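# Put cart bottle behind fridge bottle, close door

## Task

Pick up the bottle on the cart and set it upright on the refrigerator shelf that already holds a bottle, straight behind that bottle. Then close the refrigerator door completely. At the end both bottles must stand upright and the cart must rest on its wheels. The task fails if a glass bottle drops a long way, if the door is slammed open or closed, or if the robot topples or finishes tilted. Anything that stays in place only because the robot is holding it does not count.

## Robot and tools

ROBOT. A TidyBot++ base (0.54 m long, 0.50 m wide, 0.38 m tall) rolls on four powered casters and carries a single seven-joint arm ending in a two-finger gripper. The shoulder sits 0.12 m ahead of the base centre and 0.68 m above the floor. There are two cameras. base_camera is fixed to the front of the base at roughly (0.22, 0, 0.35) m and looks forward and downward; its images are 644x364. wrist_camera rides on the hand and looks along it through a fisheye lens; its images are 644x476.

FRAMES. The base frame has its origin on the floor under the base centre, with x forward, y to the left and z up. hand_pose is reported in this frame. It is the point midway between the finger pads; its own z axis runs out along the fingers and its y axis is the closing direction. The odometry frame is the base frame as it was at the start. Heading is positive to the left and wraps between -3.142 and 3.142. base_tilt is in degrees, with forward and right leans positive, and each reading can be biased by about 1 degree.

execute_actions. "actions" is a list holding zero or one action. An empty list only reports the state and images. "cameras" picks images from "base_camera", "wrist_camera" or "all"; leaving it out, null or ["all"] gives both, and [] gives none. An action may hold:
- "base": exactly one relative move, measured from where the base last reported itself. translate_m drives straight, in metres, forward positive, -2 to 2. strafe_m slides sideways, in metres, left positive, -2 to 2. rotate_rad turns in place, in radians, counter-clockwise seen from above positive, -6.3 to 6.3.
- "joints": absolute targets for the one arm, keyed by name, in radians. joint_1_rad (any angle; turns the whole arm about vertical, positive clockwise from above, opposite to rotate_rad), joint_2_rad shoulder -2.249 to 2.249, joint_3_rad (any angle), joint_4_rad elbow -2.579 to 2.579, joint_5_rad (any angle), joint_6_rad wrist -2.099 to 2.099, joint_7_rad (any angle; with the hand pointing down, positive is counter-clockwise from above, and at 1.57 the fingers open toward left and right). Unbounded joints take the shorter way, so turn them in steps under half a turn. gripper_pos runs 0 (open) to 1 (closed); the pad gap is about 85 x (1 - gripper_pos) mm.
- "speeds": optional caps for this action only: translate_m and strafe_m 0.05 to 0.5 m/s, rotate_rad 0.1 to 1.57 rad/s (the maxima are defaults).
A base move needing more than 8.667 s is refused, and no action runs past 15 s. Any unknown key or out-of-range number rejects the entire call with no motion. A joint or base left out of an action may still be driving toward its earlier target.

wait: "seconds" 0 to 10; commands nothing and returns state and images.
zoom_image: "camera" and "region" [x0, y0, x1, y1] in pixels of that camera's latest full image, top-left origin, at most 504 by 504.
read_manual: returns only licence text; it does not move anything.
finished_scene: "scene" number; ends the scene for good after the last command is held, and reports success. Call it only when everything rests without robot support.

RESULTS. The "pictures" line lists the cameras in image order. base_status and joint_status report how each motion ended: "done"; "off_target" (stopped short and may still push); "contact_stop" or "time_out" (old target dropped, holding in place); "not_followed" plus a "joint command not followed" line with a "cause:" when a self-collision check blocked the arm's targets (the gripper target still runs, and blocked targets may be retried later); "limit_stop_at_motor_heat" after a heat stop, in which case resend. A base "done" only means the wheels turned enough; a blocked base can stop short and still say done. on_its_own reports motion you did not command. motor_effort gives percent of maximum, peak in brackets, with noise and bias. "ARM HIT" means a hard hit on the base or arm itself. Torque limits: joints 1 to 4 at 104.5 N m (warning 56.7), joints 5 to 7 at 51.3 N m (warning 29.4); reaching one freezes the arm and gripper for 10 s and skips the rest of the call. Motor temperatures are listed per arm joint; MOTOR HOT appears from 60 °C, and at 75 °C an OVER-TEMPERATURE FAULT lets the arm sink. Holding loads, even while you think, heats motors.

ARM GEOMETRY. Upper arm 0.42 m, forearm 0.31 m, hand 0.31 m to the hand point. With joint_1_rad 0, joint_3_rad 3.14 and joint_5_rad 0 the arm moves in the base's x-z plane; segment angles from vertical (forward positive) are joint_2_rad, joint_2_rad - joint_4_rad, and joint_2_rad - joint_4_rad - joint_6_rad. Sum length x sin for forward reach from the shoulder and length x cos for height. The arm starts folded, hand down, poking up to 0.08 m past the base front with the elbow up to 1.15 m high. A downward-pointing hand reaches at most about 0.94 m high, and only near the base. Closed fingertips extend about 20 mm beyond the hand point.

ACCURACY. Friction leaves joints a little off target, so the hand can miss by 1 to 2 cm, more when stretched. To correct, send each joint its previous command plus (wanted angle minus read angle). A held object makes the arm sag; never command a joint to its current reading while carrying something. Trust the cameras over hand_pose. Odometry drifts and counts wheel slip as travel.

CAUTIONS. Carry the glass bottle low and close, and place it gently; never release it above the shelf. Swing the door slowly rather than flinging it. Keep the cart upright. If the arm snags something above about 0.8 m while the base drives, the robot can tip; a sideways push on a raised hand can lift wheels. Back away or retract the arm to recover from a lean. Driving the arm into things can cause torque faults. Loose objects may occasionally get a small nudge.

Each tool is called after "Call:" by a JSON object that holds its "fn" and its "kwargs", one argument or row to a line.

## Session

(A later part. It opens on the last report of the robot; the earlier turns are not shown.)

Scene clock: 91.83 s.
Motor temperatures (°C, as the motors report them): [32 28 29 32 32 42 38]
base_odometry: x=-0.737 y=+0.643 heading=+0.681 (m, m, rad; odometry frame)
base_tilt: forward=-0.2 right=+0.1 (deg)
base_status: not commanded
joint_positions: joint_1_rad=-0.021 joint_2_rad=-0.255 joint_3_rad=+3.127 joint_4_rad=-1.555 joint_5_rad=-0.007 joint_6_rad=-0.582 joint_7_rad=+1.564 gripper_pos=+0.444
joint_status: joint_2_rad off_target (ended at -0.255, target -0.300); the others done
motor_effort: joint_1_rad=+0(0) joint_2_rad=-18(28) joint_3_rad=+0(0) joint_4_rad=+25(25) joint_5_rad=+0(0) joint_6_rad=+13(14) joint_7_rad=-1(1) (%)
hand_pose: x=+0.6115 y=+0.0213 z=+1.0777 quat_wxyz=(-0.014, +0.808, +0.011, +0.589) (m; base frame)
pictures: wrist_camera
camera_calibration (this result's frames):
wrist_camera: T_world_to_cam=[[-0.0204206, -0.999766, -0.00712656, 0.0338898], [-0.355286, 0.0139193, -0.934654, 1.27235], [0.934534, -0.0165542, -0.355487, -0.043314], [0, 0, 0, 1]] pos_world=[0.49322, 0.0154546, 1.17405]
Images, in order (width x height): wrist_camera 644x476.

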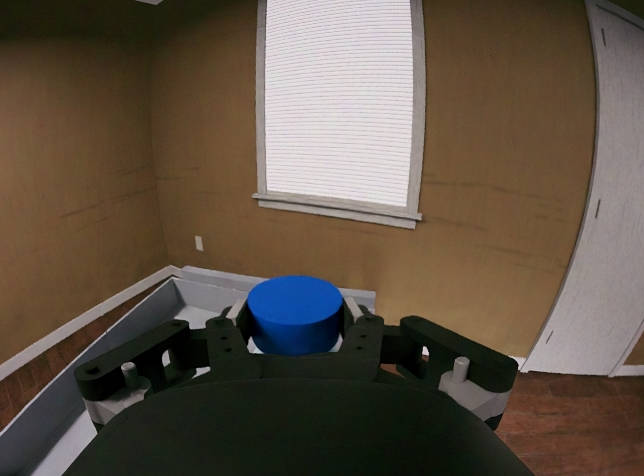

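Call:
{"fn": "execute_actions", "kwargs": {
  "actions": [
    {"base":{"translate_m":-0.1},"speeds":{"translate_m":0.2}}
  ],
  "cameras": []
}}

Call:
{"fn": "execute_actions", "kwargs": {
  "actions": [
    {"base":{"strafe_m":0.35},"speeds":{"strafe_m":0.3}}
  ],
  "cameras": ["base_camera"]
}}

Call:
{"fn": "execute_actions", "kwargs": {
  "actions": [
    {"base":{"rotate_rad":2.82},"speeds":{"rotate_rad":0.8}}
  ]
}}

Scene clock: 99.97 s.
Motor temperatures (°C, as the motors report them): [32 28 29 32 32 42 38]
base_odometry: x=-0.815 y=+0.580 heading=+0.681 (m, m, rad; odometry frame)
base_tilt: forward=-0.1 right=+0.1 (deg)
base_status: done
joint_positions: joint_1_rad=-0.021 joint_2_rad=-0.270 joint_3_rad=+3.127 joint_4_rad=-1.556 joint_5_rad=-0.007 joint_6_rad=-0.580 joint_7_rad=+1.564 gripper_pos=+0.444
joint_status: not commanded
motor_effort: joint_1_rad=+0(1) joint_2_rad=-16(23) joint_3_rad=+0(1) joint_4_rad=+25(26) joint_5_rad=+0(1) joint_6_rad=+13(14) joint_7_rad=-1(1) (%)
hand_pose: x=+0.6057 y=+0.0211 z=+1.0850 quat_wxyz=(-0.014, +0.803, +0.011, +0.595) (m; base frame)
pictures: none
No camera images: the call's "cameras" was empty. Leave "cameras" out to get every camera's image.

Scene clock: 102.10 s.
Motor temperatures (°C, as the motors report them): [32 28 29 32 32 42 38]
base_odometry: x=-1.035 y=+0.852 heading=+0.681 (m, m, rad; odometry frame)
base_tilt: forward=-0.1 right=+0.1 (deg)
base_status: done
joint_positions: joint_1_rad=-0.021 joint_2_rad=-0.270 joint_3_rad=+3.128 joint_4_rad=-1.556 joint_5_rad=-0.007 joint_6_rad=-0.580 joint_7_rad=+1.564 gripper_pos=+0.444
joint_status: not commanded
motor_effort: joint_1_rad=+0(1) joint_2_rad=-17(19) joint_3_rad=+0(1) joint_4_rad=+25(26) joint_5_rad=+0(1) joint_6_rad=+14(14) joint_7_rad=-1(1) (%)
hand_pose: x=+0.6057 y=+0.0205 z=+1.0850 quat_wxyz=(-0.014, +0.803, +0.011, +0.595) (m; base frame)
pictures: base_camera
Images, in order (width x height): base_camera 644x364.

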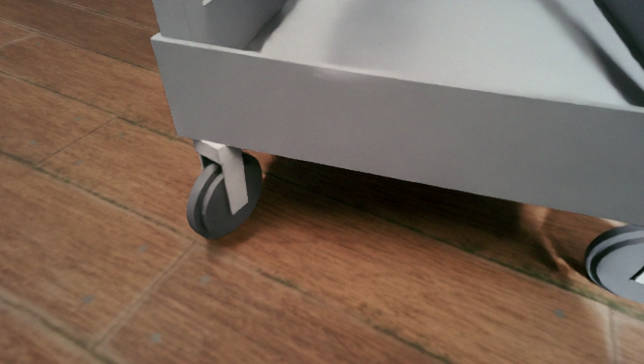

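Scene clock: 106.43 s.
Motor temperatures (°C, as the motors report them): [32 28 29 32 32 42 38]
base_odometry: x=-1.035 y=+0.852 heading=-2.783 (m, m, rad; odometry frame)
base_tilt: forward=-0.2 right=+0.1 (deg)
base_status: done
joint_positions: joint_1_rad=-0.021 joint_2_rad=-0.270 joint_3_rad=+3.127 joint_4_rad=-1.556 joint_5_rad=-0.007 joint_6_rad=-0.580 joint_7_rad=+1.564 gripper_pos=+0.444
joint_status: not commanded
motor_effort: joint_1_rad=+0(2) joint_2_rad=-17(18) joint_3_rad=+0(2) joint_4_rad=+25(25) joint_5_rad=+0(1) joint_6_rad=+13(14) joint_7_rad=-1(1) (%)
hand_pose: x=+0.6057 y=+0.0209 z=+1.0850 quat_wxyz=(-0.014, +0.803, +0.011, +0.595) (m; base frame)
pictures: base_camera, wrist_camera
camera_calibration (this result's frames):
wrist_camera: T_world_to_cam=[[-0.0207183, -0.999756, -0.00760285, 0.034152], [-0.340139, 0.0141993, -0.940268, 1.27402], [0.940147, -0.0168947, -0.34035, -0.0551199], [0, 0, 0, 1]] pos_world=[0.485873, 0.0151222, 1.17942]
Images, in order (width x height): base_camera 644x364, wrist_camera 644x476.

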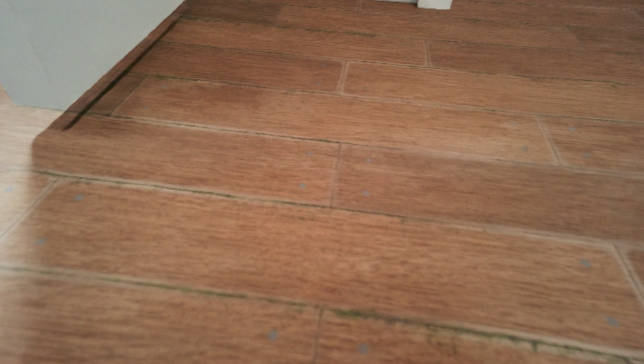

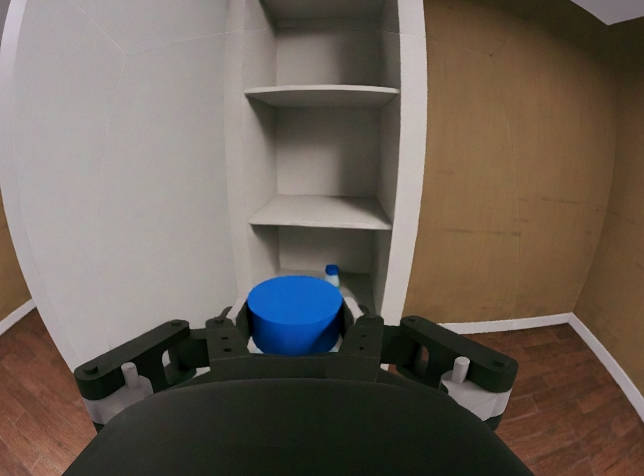

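Call:
{"fn": "execute_actions", "kwargs": {
  "actions": [
    {"base":{"translate_m":0.22},"joints":{"joint_2_rad":0.63,"joint_4_rad":-1.605,"joint_6_rad":0.51},"speeds":{"translate_m":0.2}}
  ]
}}

Scene clock: 109.67 s.
Motor temperatures (°C, as the motors report them): [32 28 29 32 32 42 38]
base_odometry: x=-1.241 y=+0.774 heading=-2.782 (m, m, rad; odometry frame)
base_tilt: forward=-0.2 right=+0.1 (deg)
base_status: done
joint_positions: joint_1_rad=-0.021 joint_2_rad=+0.657 joint_3_rad=+3.127 joint_4_rad=-1.614 joint_5_rad=-0.007 joint_6_rad=+0.457 joint_7_rad=+1.564 gripper_pos=+0.444
joint_status: all done
motor_effort: joint_1_rad=+0(0) joint_2_rad=-50(55) joint_3_rad=-1(1) joint_4_rad=+21(25) joint_5_rad=+0(0) joint_6_rad=+14(15) joint_7_rad=-1(1) (%)
hand_pose: x=+0.9181 y=+0.0258 z=+0.7376 quat_wxyz=(-0.016, +0.788, +0.004, +0.616) (m; base frame)
pictures: base_camera, wrist_camera
camera_calibration (this result's frames):
wrist_camera: T_world_to_cam=[[-0.0289063, -0.999346, -0.0217167, 0.060771], [-0.290764, 0.0291928, -0.956349, 1.01973], [0.956358, -0.0213301, -0.291418, -0.51779], [0, 0, 0, 1]] pos_world=[0.793451, 0.019918, 0.825647]
Images, in order (width x height): base_camera 644x364, wrist_camera 644x476.

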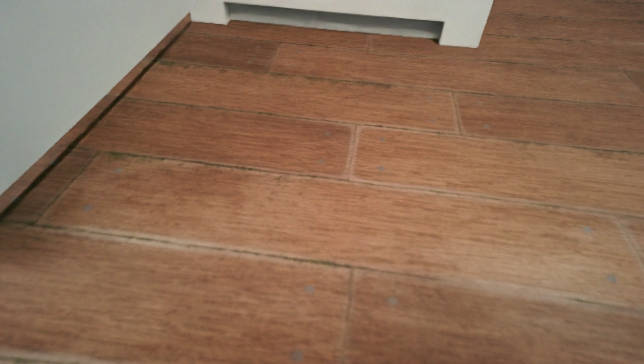

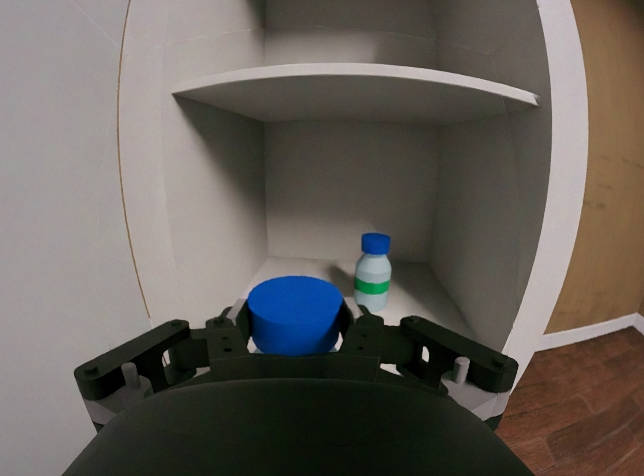

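Call:
{"fn": "execute_actions", "kwargs": {
  "actions": [
    {"base":{"translate_m":0.43},"speeds":{"translate_m":0.2}}
  ],
  "cameras": ["wrist_camera"]
}}

Call:
{"fn": "execute_actions", "kwargs": {
  "actions": [
    {"joints":{"joint_2_rad":0.725,"joint_6_rad":0.59}}
  ],
  "cameras": ["wrist_camera"]
}}

Scene clock: 114.50 s.
Motor temperatures (°C, as the motors report them): [32 28 29 32 32 42 38]
base_odometry: x=-1.644 y=+0.622 heading=-2.781 (m, m, rad; odometry frame)
base_tilt: forward=-0.1 right=+0.1 (deg)
base_status: done
joint_positions: joint_1_rad=-0.021 joint_2_rad=+0.657 joint_3_rad=+3.127 joint_4_rad=-1.614 joint_5_rad=-0.007 joint_6_rad=+0.458 joint_7_rad=+1.564 gripper_pos=+0.444
joint_status: not commanded
motor_effort: joint_1_rad=+0(3) joint_2_rad=-52(53) joint_3_rad=-1(3) joint_4_rad=+22(22) joint_5_rad=+0(0) joint_6_rad=+14(14) joint_7_rad=-1(1) (%)
hand_pose: x=+0.9180 y=+0.0258 z=+0.7376 quat_wxyz=(-0.016, +0.787, +0.004, +0.616) (m; base frame)
pictures: wrist_camera
camera_calibration (this result's frames):
wrist_camera: T_world_to_cam=[[-0.0289065, -0.999346, -0.0217331, 0.060775], [-0.290442, 0.0292013, -0.956447, 1.01944], [0.956456, -0.0213354, -0.291096, -0.518036], [0, 0, 0, 1]] pos_world=[0.793322, 0.0199138, 0.825559]
Images, in order (width x height): wrist_camera 644x476.

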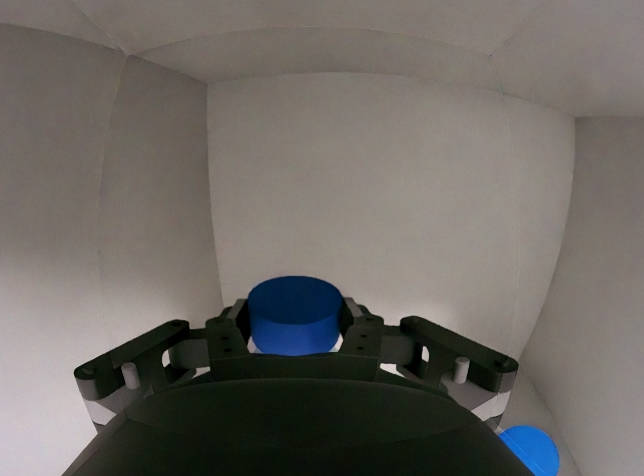

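Scene clock: 115.53 s.
Motor temperatures (°C, as the motors report them): [32 28 29 32 32 42 38]
base_odometry: x=-1.644 y=+0.622 heading=-2.781 (m, m, rad; odometry frame)
base_tilt: forward=-0.1 right=+0.1 (deg)
base_status: not commanded
joint_positions: joint_1_rad=-0.021 joint_2_rad=+0.755 joint_3_rad=+3.127 joint_4_rad=-1.616 joint_5_rad=-0.007 joint_6_rad=+0.536 joint_7_rad=+1.564 gripper_pos=+0.444
joint_status: all done
motor_effort: joint_1_rad=+0(0) joint_2_rad=-53(56) joint_3_rad=-1(1) joint_4_rad=+20(22) joint_5_rad=+0(0) joint_6_rad=+14(15) joint_7_rad=-1(1) (%)
hand_pose: x=+0.9264 y=+0.0257 z=+0.6817 quat_wxyz=(-0.016, +0.794, +0.004, +0.608) (m; base frame)
pictures: wrist_camera
camera_calibration (this result's frames):
wrist_camera: T_world_to_cam=[[-0.0304389, -0.999314, -0.0211058, 0.0606854], [-0.311042, 0.0295372, -0.949937, 0.983098], [0.949909, -0.0223502, -0.311728, -0.522147], [0, 0, 0, 1]] pos_world=[0.803624, 0.0199357, 0.772394]
Images, in order (width x height): wrist_camera 644x476.

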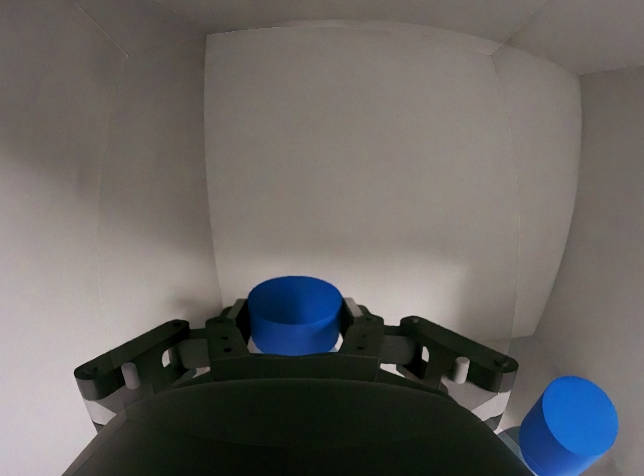

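Call:
{"fn": "execute_actions", "kwargs": {
  "actions": [
    {"joints":{"joint_2_rad":0.76,"joint_6_rad":0.62}}
  ],
  "cameras": []
}}

Call:
{"fn": "execute_actions", "kwargs": {
  "actions": [
    {"joints":{"joint_2_rad":0.79,"joint_6_rad":0.64}}
  ],
  "cameras": ["wrist_camera"]
}}

Scene clock: 117.30 s.
Motor temperatures (°C, as the motors report them): [32 28 29 32 32 42 38]
base_odometry: x=-1.644 y=+0.622 heading=-2.781 (m, m, rad; odometry frame)
base_tilt: forward=-0.1 right=+0.1 (deg)
base_status: not commanded
joint_positions: joint_1_rad=-0.021 joint_2_rad=+0.779 joint_3_rad=+3.127 joint_4_rad=-1.616 joint_5_rad=-0.007 joint_6_rad=+0.567 joint_7_rad=+1.564 gripper_pos=+0.444
joint_status: all done
motor_effort: joint_1_rad=+0(0) joint_2_rad=-53(54) joint_3_rad=-1(2) joint_4_rad=+20(20) joint_5_rad=+0(0) joint_6_rad=+14(14) joint_7_rad=-1(1) (%)
hand_pose: x=+0.9288 y=+0.0256 z=+0.6720 quat_wxyz=(-0.016, +0.792, +0.003, +0.611) (m; base frame)
pictures: none
No camera images: the call's "cameras" was empty. Leave "cameras" out to get every camera's image.

Scene clock: 117.97 s.
Motor temperatures (°C, as the motors report them): [32 28 29 32 32 42 38]
base_odometry: x=-1.644 y=+0.622 heading=-2.781 (m, m, rad; odometry frame)
base_tilt: forward=-0.1 right=+0.1 (deg)
base_status: not commanded
joint_positions: joint_1_rad=-0.021 joint_2_rad=+0.798 joint_3_rad=+3.127 joint_4_rad=-1.616 joint_5_rad=-0.007 joint_6_rad=+0.594 joint_7_rad=+1.564 gripper_pos=+0.444
joint_status: all done
motor_effort: joint_1_rad=+0(2) joint_2_rad=-52(54) joint_3_rad=-1(2) joint_4_rad=+19(20) joint_5_rad=+0(0) joint_6_rad=+13(13) joint_7_rad=-1(1) (%)
hand_pose: x=+0.9306 y=+0.0255 z=+0.6646 quat_wxyz=(-0.016, +0.789, +0.003, +0.614) (m; base frame)
pictures: wrist_camera
camera_calibration (this result's frames):
wrist_camera: T_world_to_cam=[[-0.0309125, -0.999276, -0.0221792, 0.0614735], [-0.296355, 0.0303552, -0.954595, 0.957512], [0.954578, -0.022936, -0.297079, -0.545603], [0, 0, 0, 1]] pos_world=[0.806484, 0.0198496, 0.753313]
Images, in order (width x height): wrist_camera 644x476.

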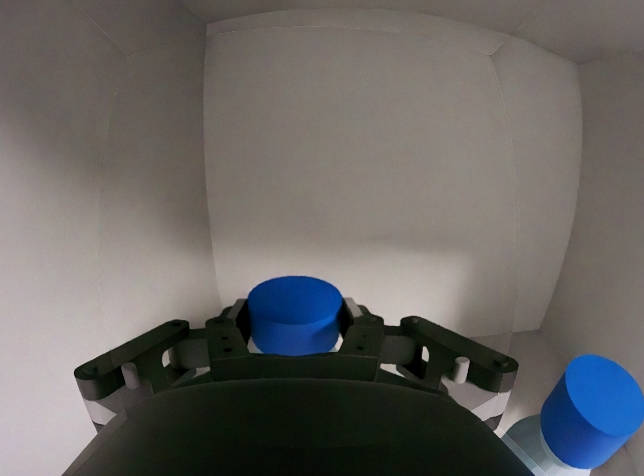

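Touching lightly. A bit more settle, then release.

Call:
{"fn": "execute_actions", "kwargs": {
  "actions": [
    {"joints":{"joint_2_rad":0.81,"joint_6_rad":0.61}}
  ],
  "cameras": []
}}

Scene clock: 119.63 s.
Motor temperatures (°C, as the motors report them): [32 28 29 32 32 42 38]
base_odometry: x=-1.644 y=+0.622 heading=-2.781 (m, m, rad; odometry frame)
base_tilt: forward=-0.1 right=+0.1 (deg)
base_status: not commanded
joint_positions: joint_1_rad=-0.021 joint_2_rad=+0.798 joint_3_rad=+3.127 joint_4_rad=-1.616 joint_5_rad=-0.007 joint_6_rad=+0.594 joint_7_rad=+1.564 gripper_pos=+0.444
joint_status: all done
motor_effort: joint_1_rad=+0(0) joint_2_rad=-47(51) joint_3_rad=-1(2) joint_4_rad=+17(19) joint_5_rad=+0(0) joint_6_rad=+10(12) joint_7_rad=-1(1) (%)
hand_pose: x=+0.9306 y=+0.0255 z=+0.6642 quat_wxyz=(-0.016, +0.789, +0.003, +0.614) (m; base frame)
pictures: none
No camera images: the call's "cameras" was empty. Leave "cameras" out to get every camera's image.

Call:
{"fn": "execute_actions", "kwargs": {
  "actions": [
    {"joints":{"gripper_pos":0.0}}
  ],
  "cameras": ["wrist_camera"]
}}

Call:
{"fn": "execute_actions", "kwargs": {
  "actions": [
    {"base":{"translate_m":-0.2},"speeds":{"translate_m":0.15}}
  ]
}}

Scene clock: 121.57 s.
Motor temperatures (°C, as the motors report them): [32 28 29 32 32 42 38]
base_odometry: x=-1.644 y=+0.622 heading=-2.781 (m, m, rad; odometry frame)
base_tilt: forward=-0.1 right=+0.1 (deg)
base_status: not commanded
joint_positions: joint_1_rad=-0.021 joint_2_rad=+0.798 joint_3_rad=+3.127 joint_4_rad=-1.616 joint_5_rad=-0.007 joint_6_rad=+0.594 joint_7_rad=+1.564 gripper_pos=+0.000
joint_status: all done
motor_effort: joint_1_rad=+0(1) joint_2_rad=-46(49) joint_3_rad=-1(2) joint_4_rad=+16(17) joint_5_rad=+0(0) joint_6_rad=+10(11) joint_7_rad=-1(1) (%)
hand_pose: x=+0.9306 y=+0.0255 z=+0.6640 quat_wxyz=(-0.016, +0.790, +0.003, +0.613) (m; base frame)
pictures: wrist_camera
camera_calibration (this result's frames):
wrist_camera: T_world_to_cam=[[-0.030925, -0.999276, -0.0221431, 0.0614494], [-0.296989, 0.0303397, -0.954399, 0.957453], [0.95438, -0.0229385, -0.297712, -0.545148], [0, 0, 0, 1]] pos_world=[0.806531, 0.0198512, 0.752856]
Images, in order (width x height): wrist_camera 644x476.

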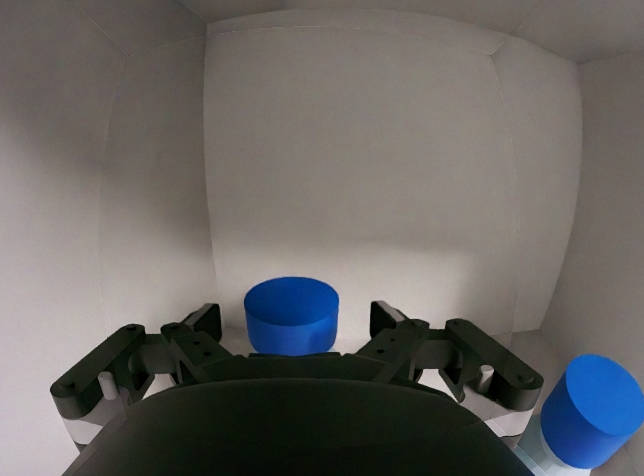

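Scene clock: 123.53 s.
Motor temperatures (°C, as the motors report them): [32 28 29 32 32 42 38]
base_odometry: x=-1.456 y=+0.693 heading=-2.781 (m, m, rad; odometry frame)
base_tilt: forward=-0.2 right=+0.1 (deg)
base_status: done
joint_positions: joint_1_rad=-0.021 joint_2_rad=+0.799 joint_3_rad=+3.127 joint_4_rad=-1.615 joint_5_rad=-0.007 joint_6_rad=+0.594 joint_7_rad=+1.564 gripper_pos=+0.000
joint_status: not commanded
motor_effort: joint_1_rad=+0(2) joint_2_rad=-45(49) joint_3_rad=-1(3) joint_4_rad=+16(17) joint_5_rad=+0(1) joint_6_rad=+9(10) joint_7_rad=-1(1) (%)
hand_pose: x=+0.9306 y=+0.0255 z=+0.6640 quat_wxyz=(-0.016, +0.790, +0.003, +0.613) (m; base frame)
pictures: base_camera, wrist_camera
camera_calibration (this result's frames):
wrist_camera: T_world_to_cam=[[-0.0309448, -0.999276, -0.0221258, 0.0614418], [-0.29697, 0.0303286, -0.954405, 0.957429], [0.954385, -0.0229631, -0.297694, -0.545209], [0, 0, 0, 1]] pos_world=[0.806569, 0.0198401, 0.752829]
Images, in order (width x height): base_camera 644x364, wrist_camera 644x476.

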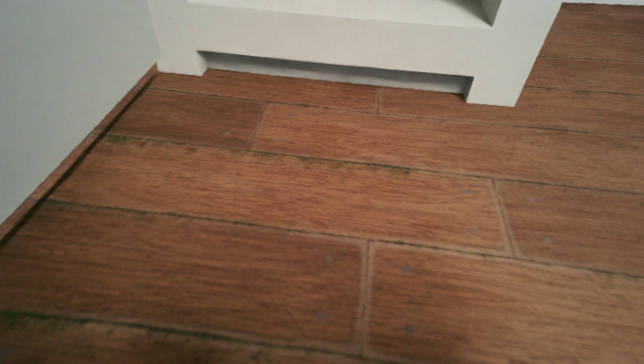

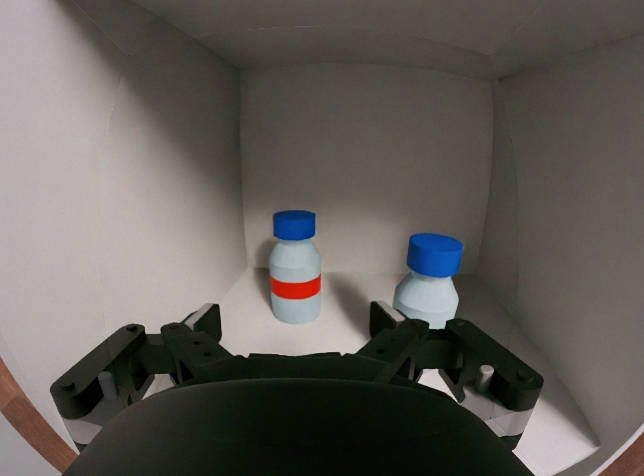

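Call:
{"fn": "execute_actions", "kwargs": {
  "actions": [
    {"base":{"strafe_m":-0.122},"speeds":{"strafe_m":0.15}}
  ],
  "cameras": ["wrist_camera"]
}}

Scene clock: 126.70 s.
Motor temperatures (°C, as the motors report them): [32 28 29 32 32 42 38]
base_odometry: x=-1.499 y=+0.807 heading=-2.781 (m, m, rad; odometry frame)
base_tilt: forward=-0.1 right=+0.1 (deg)
base_status: done
joint_positions: joint_1_rad=-0.021 joint_2_rad=+0.799 joint_3_rad=+3.128 joint_4_rad=-1.615 joint_5_rad=-0.007 joint_6_rad=+0.594 joint_7_rad=+1.564 gripper_pos=+0.000
joint_status: not commanded
motor_effort: joint_1_rad=+1(4) joint_2_rad=-46(47) joint_3_rad=-2(3) joint_4_rad=+16(16) joint_5_rad=+0(0) joint_6_rad=+9(10) joint_7_rad=-1(1) (%)
hand_pose: x=+0.9307 y=+0.0247 z=+0.6640 quat_wxyz=(-0.015, +0.790, +0.003, +0.613) (m; base frame)
pictures: wrist_camera
camera_calibration (this result's frames):
wrist_camera: T_world_to_cam=[[-0.0319171, -0.999256, -0.0216304, 0.0612199], [-0.296931, 0.0301441, -0.954423, 0.957433], [0.954365, -0.0240397, -0.297672, -0.545228], [0, 0, 0, 1]] pos_world=[0.806593, 0.0192063, 0.752821]
Images, in order (width x height): wrist_camera 644x476.

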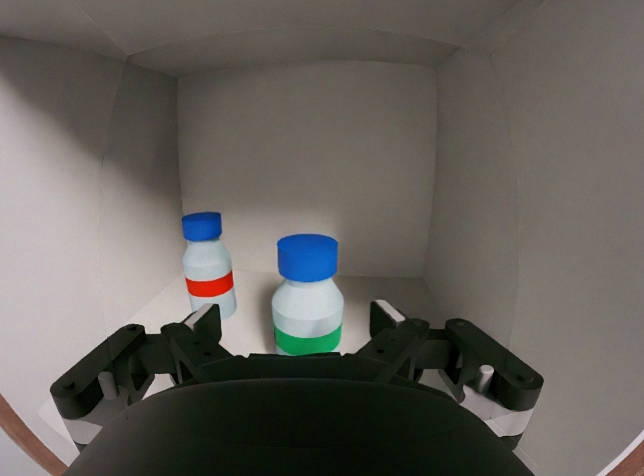

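Call:
{"fn": "execute_actions", "kwargs": {
  "actions": [
    {"base":{"strafe_m":-0.01},"speeds":{"strafe_m":0.05}}
  ],
  "cameras": []
}}

Call:
{"fn": "execute_actions", "kwargs": {
  "actions": [
    {"base":{"translate_m":0.09},"speeds":{"translate_m":0.1}}
  ],
  "cameras": ["wrist_camera"]
}}

Scene clock: 128.73 s.
Motor temperatures (°C, as the motors report them): [32 28 29 32 32 42 38]
base_odometry: x=-1.503 y=+0.817 heading=-2.781 (m, m, rad; odometry frame)
base_tilt: forward=-0.2 right=+0.2 (deg)
base_status: done
joint_positions: joint_1_rad=-0.018 joint_2_rad=+0.799 joint_3_rad=+3.129 joint_4_rad=-1.615 joint_5_rad=-0.007 joint_6_rad=+0.594 joint_7_rad=+1.564 gripper_pos=+0.000
joint_status: not commanded
motor_effort: joint_1_rad=+1(3) joint_2_rad=-46(48) joint_3_rad=-1(2) joint_4_rad=+16(16) joint_5_rad=+0(0) joint_6_rad=+10(10) joint_7_rad=-1(1) (%)
hand_pose: x=+0.9307 y=+0.0220 z=+0.6640 quat_wxyz=(-0.014, +0.790, +0.002, +0.614) (m; base frame)
pictures: none
No camera images: the call's "cameras" was empty. Leave "cameras" out to get every camera's image.

Scene clock: 130.17 s.
Motor temperatures (°C, as the motors report them): [32 28 29 32 32 42 38]
base_odometry: x=-1.587 y=+0.785 heading=-2.782 (m, m, rad; odometry frame)
base_tilt: forward=-0.1 right=+0.1 (deg)
base_status: done
joint_positions: joint_1_rad=-0.018 joint_2_rad=+0.799 joint_3_rad=+3.129 joint_4_rad=-1.615 joint_5_rad=-0.007 joint_6_rad=+0.594 joint_7_rad=+1.564 gripper_pos=+0.000
joint_status: not commanded
motor_effort: joint_1_rad=+0(1) joint_2_rad=-47(48) joint_3_rad=-1(2) joint_4_rad=+16(17) joint_5_rad=+0(0) joint_6_rad=+9(10) joint_7_rad=-1(1) (%)
hand_pose: x=+0.9308 y=+0.0220 z=+0.6640 quat_wxyz=(-0.014, +0.790, +0.002, +0.614) (m; base frame)
pictures: wrist_camera
camera_calibration (this result's frames):
wrist_camera: T_world_to_cam=[[-0.0352404, -0.999165, -0.0206963, 0.0609802], [-0.296726, 0.0302363, -0.954484, 0.957424], [0.954312, -0.0274953, -0.297543, -0.545359], [0, 0, 0, 1]] pos_world=[0.806684, 0.0169856, 0.75284]
Images, in order (width x height): wrist_camera 644x476.

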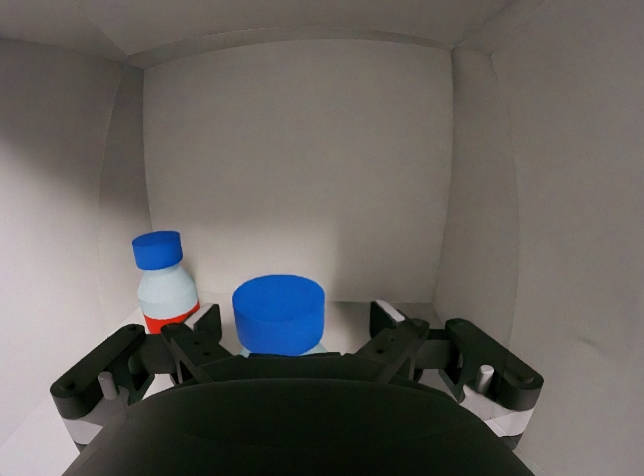

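Call:
{"fn": "execute_actions", "kwargs": {
  "actions": [
    {"base":{"strafe_m":0.006},"speeds":{"strafe_m":0.05}}
  ],
  "cameras": ["wrist_camera"]
}}

Scene clock: 131.27 s.
Motor temperatures (°C, as the motors report them): [32 28 29 32 32 42 38]
base_odometry: x=-1.585 y=+0.779 heading=-2.782 (m, m, rad; odometry frame)
base_tilt: forward=-0.1 right=+0.1 (deg)
base_status: done
joint_positions: joint_1_rad=-0.018 joint_2_rad=+0.799 joint_3_rad=+3.130 joint_4_rad=-1.615 joint_5_rad=-0.007 joint_6_rad=+0.594 joint_7_rad=+1.564 gripper_pos=+0.000
joint_status: not commanded
motor_effort: joint_1_rad=+0(4) joint_2_rad=-46(48) joint_3_rad=-1(3) joint_4_rad=+16(16) joint_5_rad=+0(1) joint_6_rad=+9(10) joint_7_rad=-1(1) (%)
hand_pose: x=+0.9308 y=+0.0220 z=+0.6640 quat_wxyz=(-0.014, +0.790, +0.002, +0.614) (m; base frame)
pictures: wrist_camera
camera_calibration (this result's frames):
wrist_camera: T_world_to_cam=[[-0.0352095, -0.999166, -0.0206615, 0.0609528], [-0.296726, 0.0301938, -0.954485, 0.957424], [0.954313, -0.0274761, -0.297541, -0.545361], [0, 0, 0, 1]] pos_world=[0.806684, 0.0170093, 0.752839]
Images, in order (width x height): wrist_camera 644x476.

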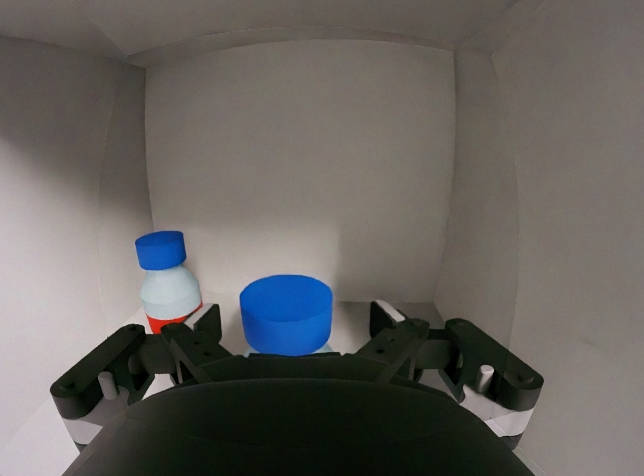

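Call:
{"fn": "execute_actions", "kwargs": {
  "actions": [
    {"base":{"strafe_m":0.005},"speeds":{"strafe_m":0.05}}
  ],
  "cameras": []
}}

Call:
{"fn": "execute_actions", "kwargs": {
  "actions": [
    {"base":{"translate_m":0.006},"speeds":{"translate_m":0.05}}
  ],
  "cameras": ["wrist_camera"]
}}

Scene clock: 133.20 s.
Motor temperatures (°C, as the motors report them): [32 28 29 32 32 42 38]
base_odometry: x=-1.583 y=+0.775 heading=-2.782 (m, m, rad; odometry frame)
base_tilt: forward=-0.2 right=+0.1 (deg)
base_status: done
joint_positions: joint_1_rad=-0.018 joint_2_rad=+0.799 joint_3_rad=+3.130 joint_4_rad=-1.615 joint_5_rad=-0.007 joint_6_rad=+0.594 joint_7_rad=+1.564 gripper_pos=+0.000
joint_status: not commanded
motor_effort: joint_1_rad=+0(5) joint_2_rad=-47(48) joint_3_rad=-1(3) joint_4_rad=+16(16) joint_5_rad=+0(0) joint_6_rad=+9(9) joint_7_rad=-1(1) (%)
hand_pose: x=+0.9308 y=+0.0221 z=+0.6640 quat_wxyz=(-0.014, +0.790, +0.002, +0.614) (m; base frame)
pictures: none
No camera images: the call's "cameras" was empty. Leave "cameras" out to get every camera's image.

Scene clock: 133.80 s.
Motor temperatures (°C, as the motors report them): [32 29 29 32 32 42 38]
base_odometry: x=-1.589 y=+0.772 heading=-2.782 (m, m, rad; odometry frame)
base_tilt: forward=-0.1 right=+0.1 (deg)
base_status: done
joint_positions: joint_1_rad=-0.018 joint_2_rad=+0.799 joint_3_rad=+3.130 joint_4_rad=-1.615 joint_5_rad=-0.007 joint_6_rad=+0.594 joint_7_rad=+1.564 gripper_pos=+0.000
joint_status: not commanded
motor_effort: joint_1_rad=+1(3) joint_2_rad=-45(49) joint_3_rad=-2(3) joint_4_rad=+16(17) joint_5_rad=+0(0) joint_6_rad=+9(10) joint_7_rad=-1(1) (%)
hand_pose: x=+0.9308 y=+0.0221 z=+0.6640 quat_wxyz=(-0.014, +0.790, +0.002, +0.614) (m; base frame)
pictures: wrist_camera
camera_calibration (this result's frames):
wrist_camera: T_world_to_cam=[[-0.0350788, -0.999171, -0.0206546, 0.0609275], [-0.2967, 0.0301476, -0.954495, 0.957417], [0.954326, -0.0273543, -0.297511, -0.545403], [0, 0, 0, 1]] pos_world=[0.806695, 0.017094, 0.752845]
Images, in order (width x height): wrist_camera 644x476.

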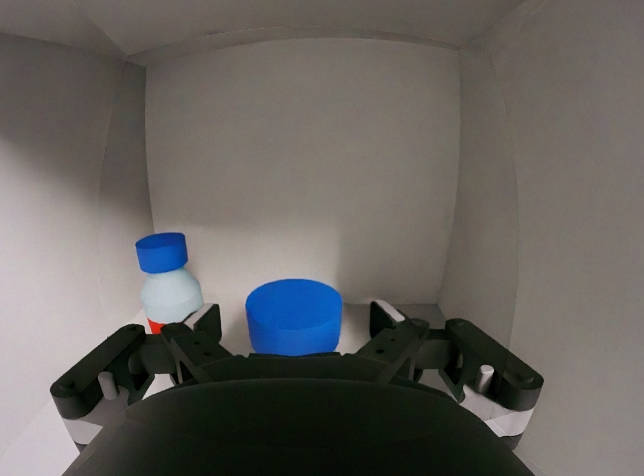

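Call:
{"fn": "execute_actions", "kwargs": {
  "actions": []
}}

Scene clock: 138.20 s.
Motor temperatures (°C, as the motors report them): [32 29 29 32 32 42 38]
base_odometry: x=-1.589 y=+0.772 heading=-2.782 (m, m, rad; odometry frame)
base_tilt: forward=-0.1 right=+0.1 (deg)
base_status: done
joint_positions: joint_1_rad=-0.018 joint_2_rad=+0.799 joint_3_rad=+3.130 joint_4_rad=-1.615 joint_5_rad=-0.007 joint_6_rad=+0.594 joint_7_rad=+1.564 gripper_pos=+0.000
joint_status: not commanded
motor_effort: joint_1_rad=+0(3) joint_2_rad=-46(49) joint_3_rad=-2(3) joint_4_rad=+16(17) joint_5_rad=+0(0) joint_6_rad=+9(10) joint_7_rad=-1(1) (%)
hand_pose: x=+0.9308 y=+0.0221 z=+0.6640 quat_wxyz=(-0.014, +0.790, +0.002, +0.614) (m; base frame)
pictures: base_camera, wrist_camera
camera_calibration (this result's frames):
wrist_camera: T_world_to_cam=[[-0.0350788, -0.999171, -0.0206547, 0.0609276], [-0.2967, 0.0301477, -0.954495, 0.957417], [0.954326, -0.0273543, -0.297511, -0.545403], [0, 0, 0, 1]] pos_world=[0.806695, 0.017094, 0.752845]
Images, in order (width x height): base_camera 644x364, wrist_camera 644x476.

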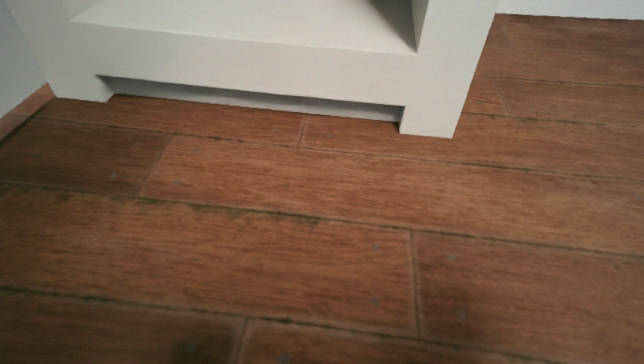

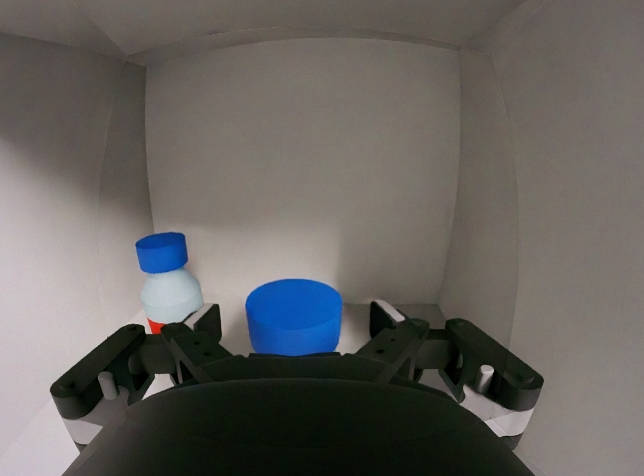

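Call:
{"fn": "execute_actions", "kwargs": {
  "actions": [
    {"joints":{"gripper_pos":1.0}}
  ],
  "cameras": []
}}

Call:
{"fn": "execute_actions", "kwargs": {
  "actions": [
    {"joints":{"joint_2_rad":0.71}}
  ],
  "cameras": ["wrist_camera"]
}}

Scene clock: 142.17 s.
Motor temperatures (°C, as the motors report them): [32 29 29 32 32 42 38]
base_odometry: x=-1.589 y=+0.772 heading=-2.782 (m, m, rad; odometry frame)
base_tilt: forward=-0.1 right=+0.1 (deg)
base_status: not commanded
joint_positions: joint_1_rad=-0.018 joint_2_rad=+0.799 joint_3_rad=+3.130 joint_4_rad=-1.615 joint_5_rad=-0.007 joint_6_rad=+0.594 joint_7_rad=+1.564 gripper_pos=+0.441
joint_status: gripper_pos off_target (ended at +0.441, target +1.000)
motor_effort: joint_1_rad=+0(1) joint_2_rad=-44(46) joint_3_rad=-1(2) joint_4_rad=+15(16) joint_5_rad=+0(0) joint_6_rad=+8(9) joint_7_rad=-1(1) (%)
hand_pose: x=+0.9308 y=+0.0221 z=+0.6641 quat_wxyz=(-0.014, +0.789, +0.002, +0.614) (m; base frame)
pictures: none
No camera images: the call's "cameras" was empty. Leave "cameras" out to get every camera's image.

Scene clock: 143.27 s.
Motor temperatures (°C, as the motors report them): [32 29 29 32 32 42 38]
base_odometry: x=-1.589 y=+0.772 heading=-2.782 (m, m, rad; odometry frame)
base_tilt: forward=-0.1 right=+0.1 (deg)
base_status: not commanded
joint_positions: joint_1_rad=-0.018 joint_2_rad=+0.764 joint_3_rad=+3.130 joint_4_rad=-1.618 joint_5_rad=-0.007 joint_6_rad=+0.594 joint_7_rad=+1.564 gripper_pos=+0.441
joint_status: joint_2_rad off_target (ended at +0.764, target +0.710)
motor_effort: joint_1_rad=+0(0) joint_2_rad=-51(55) joint_3_rad=-2(2) joint_4_rad=+20(20) joint_5_rad=+0(0) joint_6_rad=+14(14) joint_7_rad=-1(1) (%)
hand_pose: x=+0.9301 y=+0.0221 z=+0.6905 quat_wxyz=(-0.014, +0.780, +0.002, +0.626) (m; base frame)
pictures: wrist_camera
camera_calibration (this result's frames):
wrist_camera: T_world_to_cam=[[-0.0343569, -0.999161, -0.0222956, 0.0619087], [-0.266071, 0.0306481, -0.963466, 0.960231], [0.963341, -0.0271695, -0.2669, -0.566428], [0, 0, 0, 1]] pos_world=[0.803279, 0.0170379, 0.77535]
Images, in order (width x height): wrist_camera 644x476.

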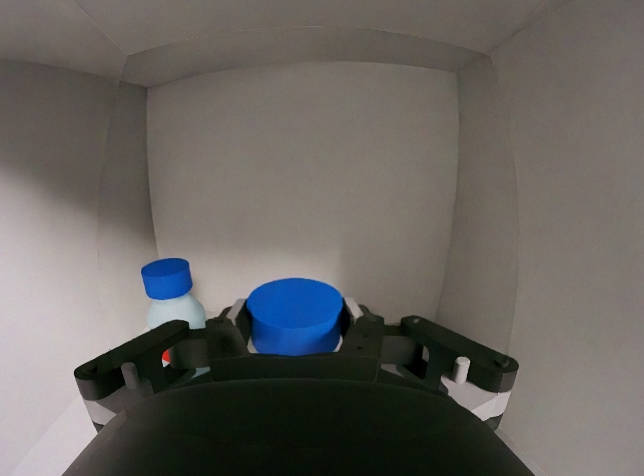

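Call:
{"fn": "execute_actions", "kwargs": {
  "actions": [
    {"base":{"strafe_m":0.08},"speeds":{"strafe_m":0.12}}
  ]
}}

Scene clock: 146.07 s.
Motor temperatures (°C, as the motors report them): [32 29 29 32 32 42 38]
base_odometry: x=-1.561 y=+0.697 heading=-2.782 (m, m, rad; odometry frame)
base_tilt: forward=-0.1 right=+0.1 (deg)
base_status: done
joint_positions: joint_1_rad=-0.021 joint_2_rad=+0.764 joint_3_rad=+3.129 joint_4_rad=-1.618 joint_5_rad=-0.007 joint_6_rad=+0.594 joint_7_rad=+1.564 gripper_pos=+0.441
joint_status: not commanded
motor_effort: joint_1_rad=+1(4) joint_2_rad=-52(54) joint_3_rad=-1(4) joint_4_rad=+20(20) joint_5_rad=+0(0) joint_6_rad=+14(15) joint_7_rad=-1(1) (%)
hand_pose: x=+0.9301 y=+0.0244 z=+0.6906 quat_wxyz=(-0.015, +0.780, +0.003, +0.626) (m; base frame)
pictures: base_camera, wrist_camera
camera_calibration (this result's frames):
wrist_camera: T_world_to_cam=[[-0.0315494, -0.999253, -0.0223161, 0.0615886], [-0.266019, 0.0299167, -0.963503, 0.96025], [0.963451, -0.0244614, -0.266764, -0.566533], [0, 0, 0, 1]] pos_world=[0.803215, 0.0189569, 0.775448]
Images, in order (width x height): base_camera 644x364, wrist_camera 644x476.

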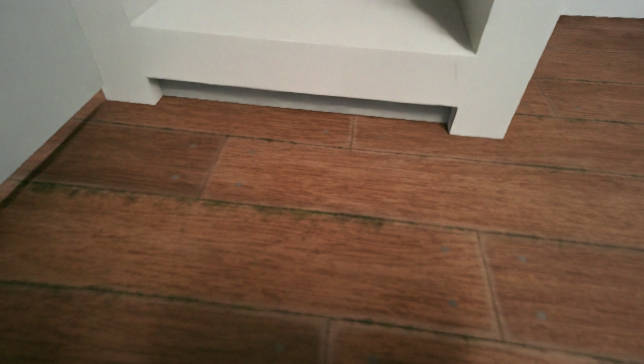

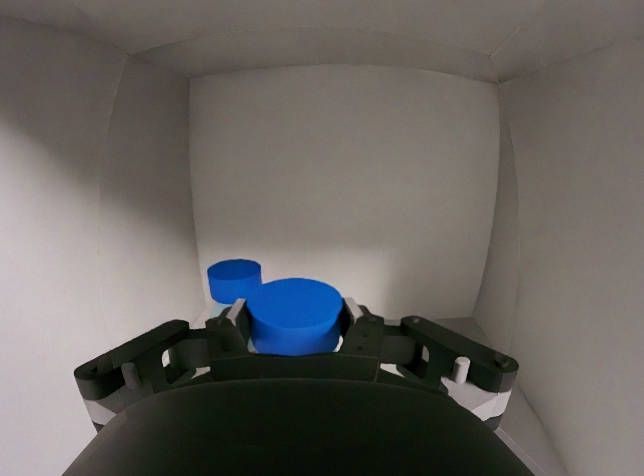

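Call:
{"fn": "execute_actions", "kwargs": {
  "actions": [
    {"base":{"strafe_m":0.065},"speeds":{"strafe_m":0.1}}
  ]
}}

Scene clock: 149.83 s.
Motor temperatures (°C, as the motors report them): [32 29 29 32 32 42 38]
base_odometry: x=-1.538 y=+0.636 heading=-2.782 (m, m, rad; odometry frame)
base_tilt: forward=-0.1 right=+0.1 (deg)
base_status: done
joint_positions: joint_1_rad=-0.021 joint_2_rad=+0.764 joint_3_rad=+3.130 joint_4_rad=-1.618 joint_5_rad=-0.007 joint_6_rad=+0.594 joint_7_rad=+1.564 gripper_pos=+0.441
joint_status: not commanded
motor_effort: joint_1_rad=+1(4) joint_2_rad=-52(53) joint_3_rad=-1(4) joint_4_rad=+20(20) joint_5_rad=+0(1) joint_6_rad=+14(14) joint_7_rad=-1(1) (%)
hand_pose: x=+0.9301 y=+0.0242 z=+0.6907 quat_wxyz=(-0.015, +0.780, +0.003, +0.626) (m; base frame)
pictures: base_camera, wrist_camera
camera_calibration (this result's frames):
wrist_camera: T_world_to_cam=[[-0.0317831, -0.99925, -0.0221338, 0.0614922], [-0.265989, 0.0298025, -0.963515, 0.960253], [0.963452, -0.0247361, -0.266736, -0.566555], [0, 0, 0, 1]] pos_world=[0.80322, 0.0188137, 0.775459]
Images, in order (width x height): base_camera 644x364, wrist_camera 644x476.

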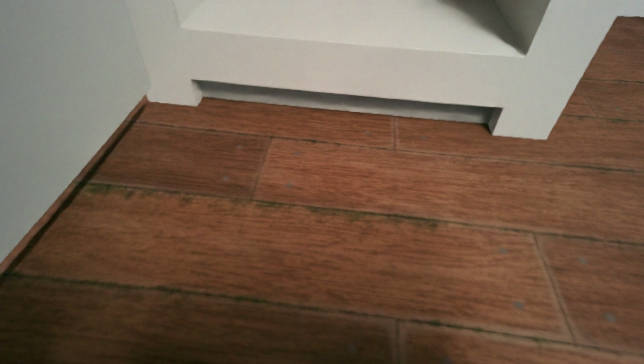

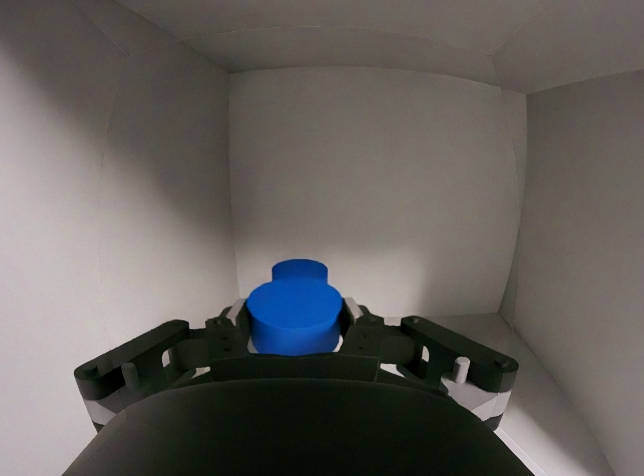

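Call:
{"fn": "execute_actions", "kwargs": {
  "actions": [
    {"base":{"strafe_m":0.012},"speeds":{"strafe_m":0.1},"joints":{"joint_2_rad":0.755}}
  ],
  "cameras": ["wrist_camera"]
}}

Scene clock: 152.43 s.
Motor temperatures (°C, as the motors report them): [32 29 29 32 32 42 38]
base_odometry: x=-1.534 y=+0.625 heading=-2.782 (m, m, rad; odometry frame)
base_tilt: forward=-0.2 right=+0.1 (deg)
base_status: done
joint_positions: joint_1_rad=-0.024 joint_2_rad=+0.776 joint_3_rad=+3.128 joint_4_rad=-1.618 joint_5_rad=-0.007 joint_6_rad=+0.594 joint_7_rad=+1.564 gripper_pos=+0.441
joint_status: all done
motor_effort: joint_1_rad=+0(4) joint_2_rad=-52(54) joint_3_rad=-1(3) joint_4_rad=+20(20) joint_5_rad=+1(0) joint_6_rad=+13(14) joint_7_rad=-1(1) (%)
hand_pose: x=+0.9300 y=+0.0278 z=+0.6814 quat_wxyz=(-0.017, +0.783, +0.005, +0.622) (m; base frame)
pictures: wrist_camera
camera_calibration (this result's frames):
wrist_camera: T_world_to_cam=[[-0.0276667, -0.999363, -0.0225635, 0.0612949], [-0.277099, 0.029355, -0.960393, 0.959455], [0.960443, -0.0203186, -0.277734, -0.558683], [0, 0, 0, 1]] pos_world=[0.804143, 0.0217394, 0.767671]
Images, in order (width x height): wrist_camera 644x476.

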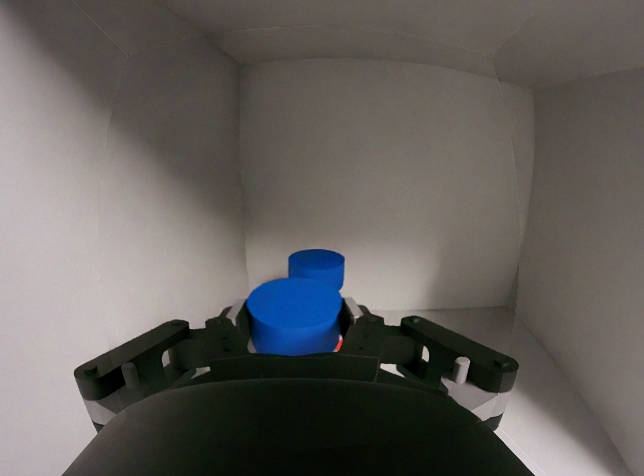

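Good alignment. Lower.

Call:
{"fn": "execute_actions", "kwargs": {
  "actions": [
    {"joints":{"joint_2_rad":0.795}}
  ],
  "cameras": []
}}

Scene clock: 154.93 s.
Motor temperatures (°C, as the motors report them): [32 29 29 32 32 42 38]
base_odometry: x=-1.534 y=+0.625 heading=-2.782 (m, m, rad; odometry frame)
base_tilt: forward=-0.1 right=+0.1 (deg)
base_status: not commanded
joint_positions: joint_1_rad=-0.024 joint_2_rad=+0.798 joint_3_rad=+3.128 joint_4_rad=-1.618 joint_5_rad=-0.006 joint_6_rad=+0.597 joint_7_rad=+1.564 gripper_pos=+0.441
joint_status: all done
motor_effort: joint_1_rad=+0(3) joint_2_rad=-49(53) joint_3_rad=-1(1) joint_4_rad=+18(20) joint_5_rad=+0(0) joint_6_rad=+11(14) joint_7_rad=-1(1) (%)
hand_pose: x=+0.9301 y=+0.0278 z=+0.6644 quat_wxyz=(-0.016, +0.789, +0.005, +0.614) (m; base frame)
pictures: none
No camera images: the call's "cameras" was empty. Leave "cameras" out to get every camera's image.

Touching down. Release.

Call:
{"fn": "execute_actions", "kwargs": {
  "actions": [
    {"joints":{"gripper_pos":0.1}}
  ],
  "cameras": ["wrist_camera"]
}}

Call:
{"fn": "execute_actions", "kwargs": {
  "actions": [
    {"base":{"translate_m":-0.36},"speeds":{"translate_m":0.25}}
  ]
}}

Scene clock: 156.87 s.
Motor temperatures (°C, as the motors report them): [32 29 29 32 32 42 38]
base_odometry: x=-1.534 y=+0.625 heading=-2.782 (m, m, rad; odometry frame)
base_tilt: forward=-0.2 right=+0.1 (deg)
base_status: not commanded
joint_positions: joint_1_rad=-0.024 joint_2_rad=+0.798 joint_3_rad=+3.128 joint_4_rad=-1.617 joint_5_rad=-0.006 joint_6_rad=+0.597 joint_7_rad=+1.564 gripper_pos=+0.100
joint_status: all done
motor_effort: joint_1_rad=+0(0) joint_2_rad=-46(51) joint_3_rad=-1(2) joint_4_rad=+16(18) joint_5_rad=+0(0) joint_6_rad=+9(11) joint_7_rad=-1(1) (%)
hand_pose: x=+0.9302 y=+0.0278 z=+0.6646 quat_wxyz=(-0.016, +0.789, +0.005, +0.614) (m; base frame)
pictures: wrist_camera
camera_calibration (this result's frames):
wrist_camera: T_world_to_cam=[[-0.0279387, -0.999381, -0.0213913, 0.0604275], [-0.295124, 0.0286925, -0.955028, 0.956515], [0.95505, -0.0203691, -0.295743, -0.546567], [0, 0, 0, 1]] pos_world=[0.805978, 0.0218122, 0.753148]
Images, in order (width x height): wrist_camera 644x476.

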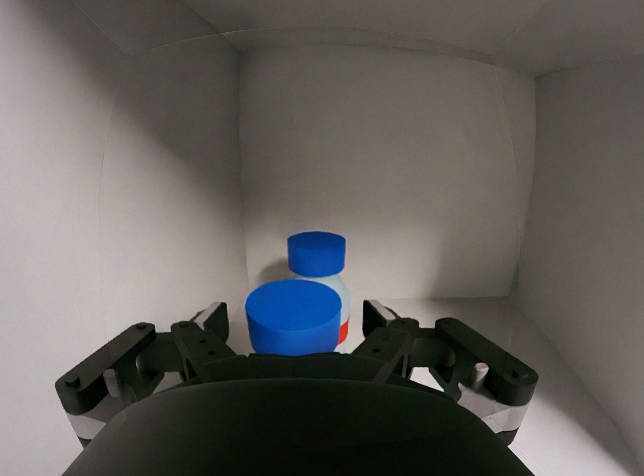

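Scene clock: 159.13 s.
Motor temperatures (°C, as the motors report them): [32 29 29 32 32 42 38]
base_odometry: x=-1.197 y=+0.751 heading=-2.782 (m, m, rad; odometry frame)
base_tilt: forward=-0.1 right=+0.1 (deg)
base_status: done
joint_positions: joint_1_rad=-0.024 joint_2_rad=+0.798 joint_3_rad=+3.128 joint_4_rad=-1.617 joint_5_rad=-0.006 joint_6_rad=+0.597 joint_7_rad=+1.564 gripper_pos=+0.100
joint_status: not commanded
motor_effort: joint_1_rad=+0(1) joint_2_rad=-45(50) joint_3_rad=-1(1) joint_4_rad=+16(17) joint_5_rad=+0(0) joint_6_rad=+9(10) joint_7_rad=-1(1) (%)
hand_pose: x=+0.9303 y=+0.0278 z=+0.6647 quat_wxyz=(-0.016, +0.789, +0.005, +0.614) (m; base frame)
pictures: base_camera, wrist_camera
camera_calibration (this result's frames):
wrist_camera: T_world_to_cam=[[-0.0279356, -0.99938, -0.0214073, 0.0604417], [-0.294876, 0.0287015, -0.955104, 0.956485], [0.955127, -0.0203689, -0.295495, -0.546841], [0, 0, 0, 1]] pos_world=[0.806036, 0.0218132, 0.753248]
Images, in order (width x height): base_camera 644x364, wrist_camera 644x476.

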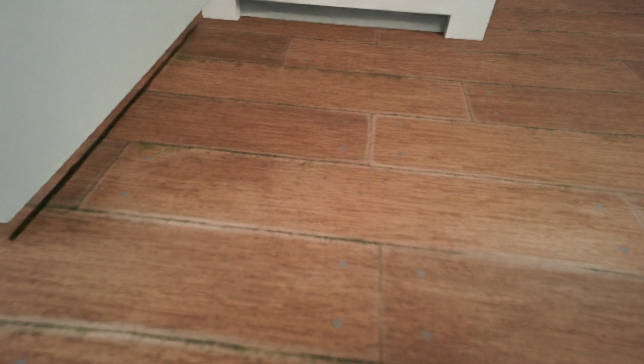

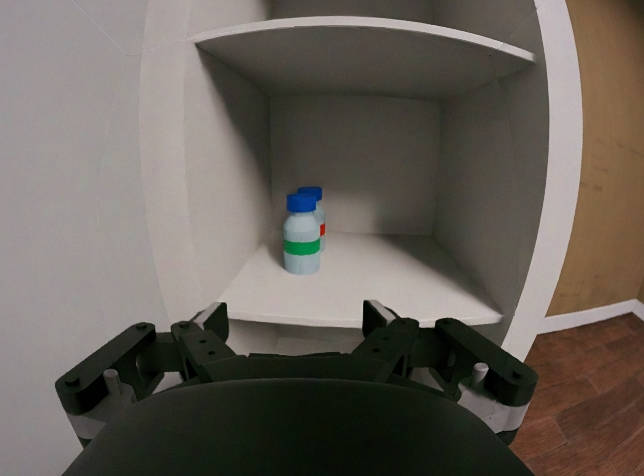

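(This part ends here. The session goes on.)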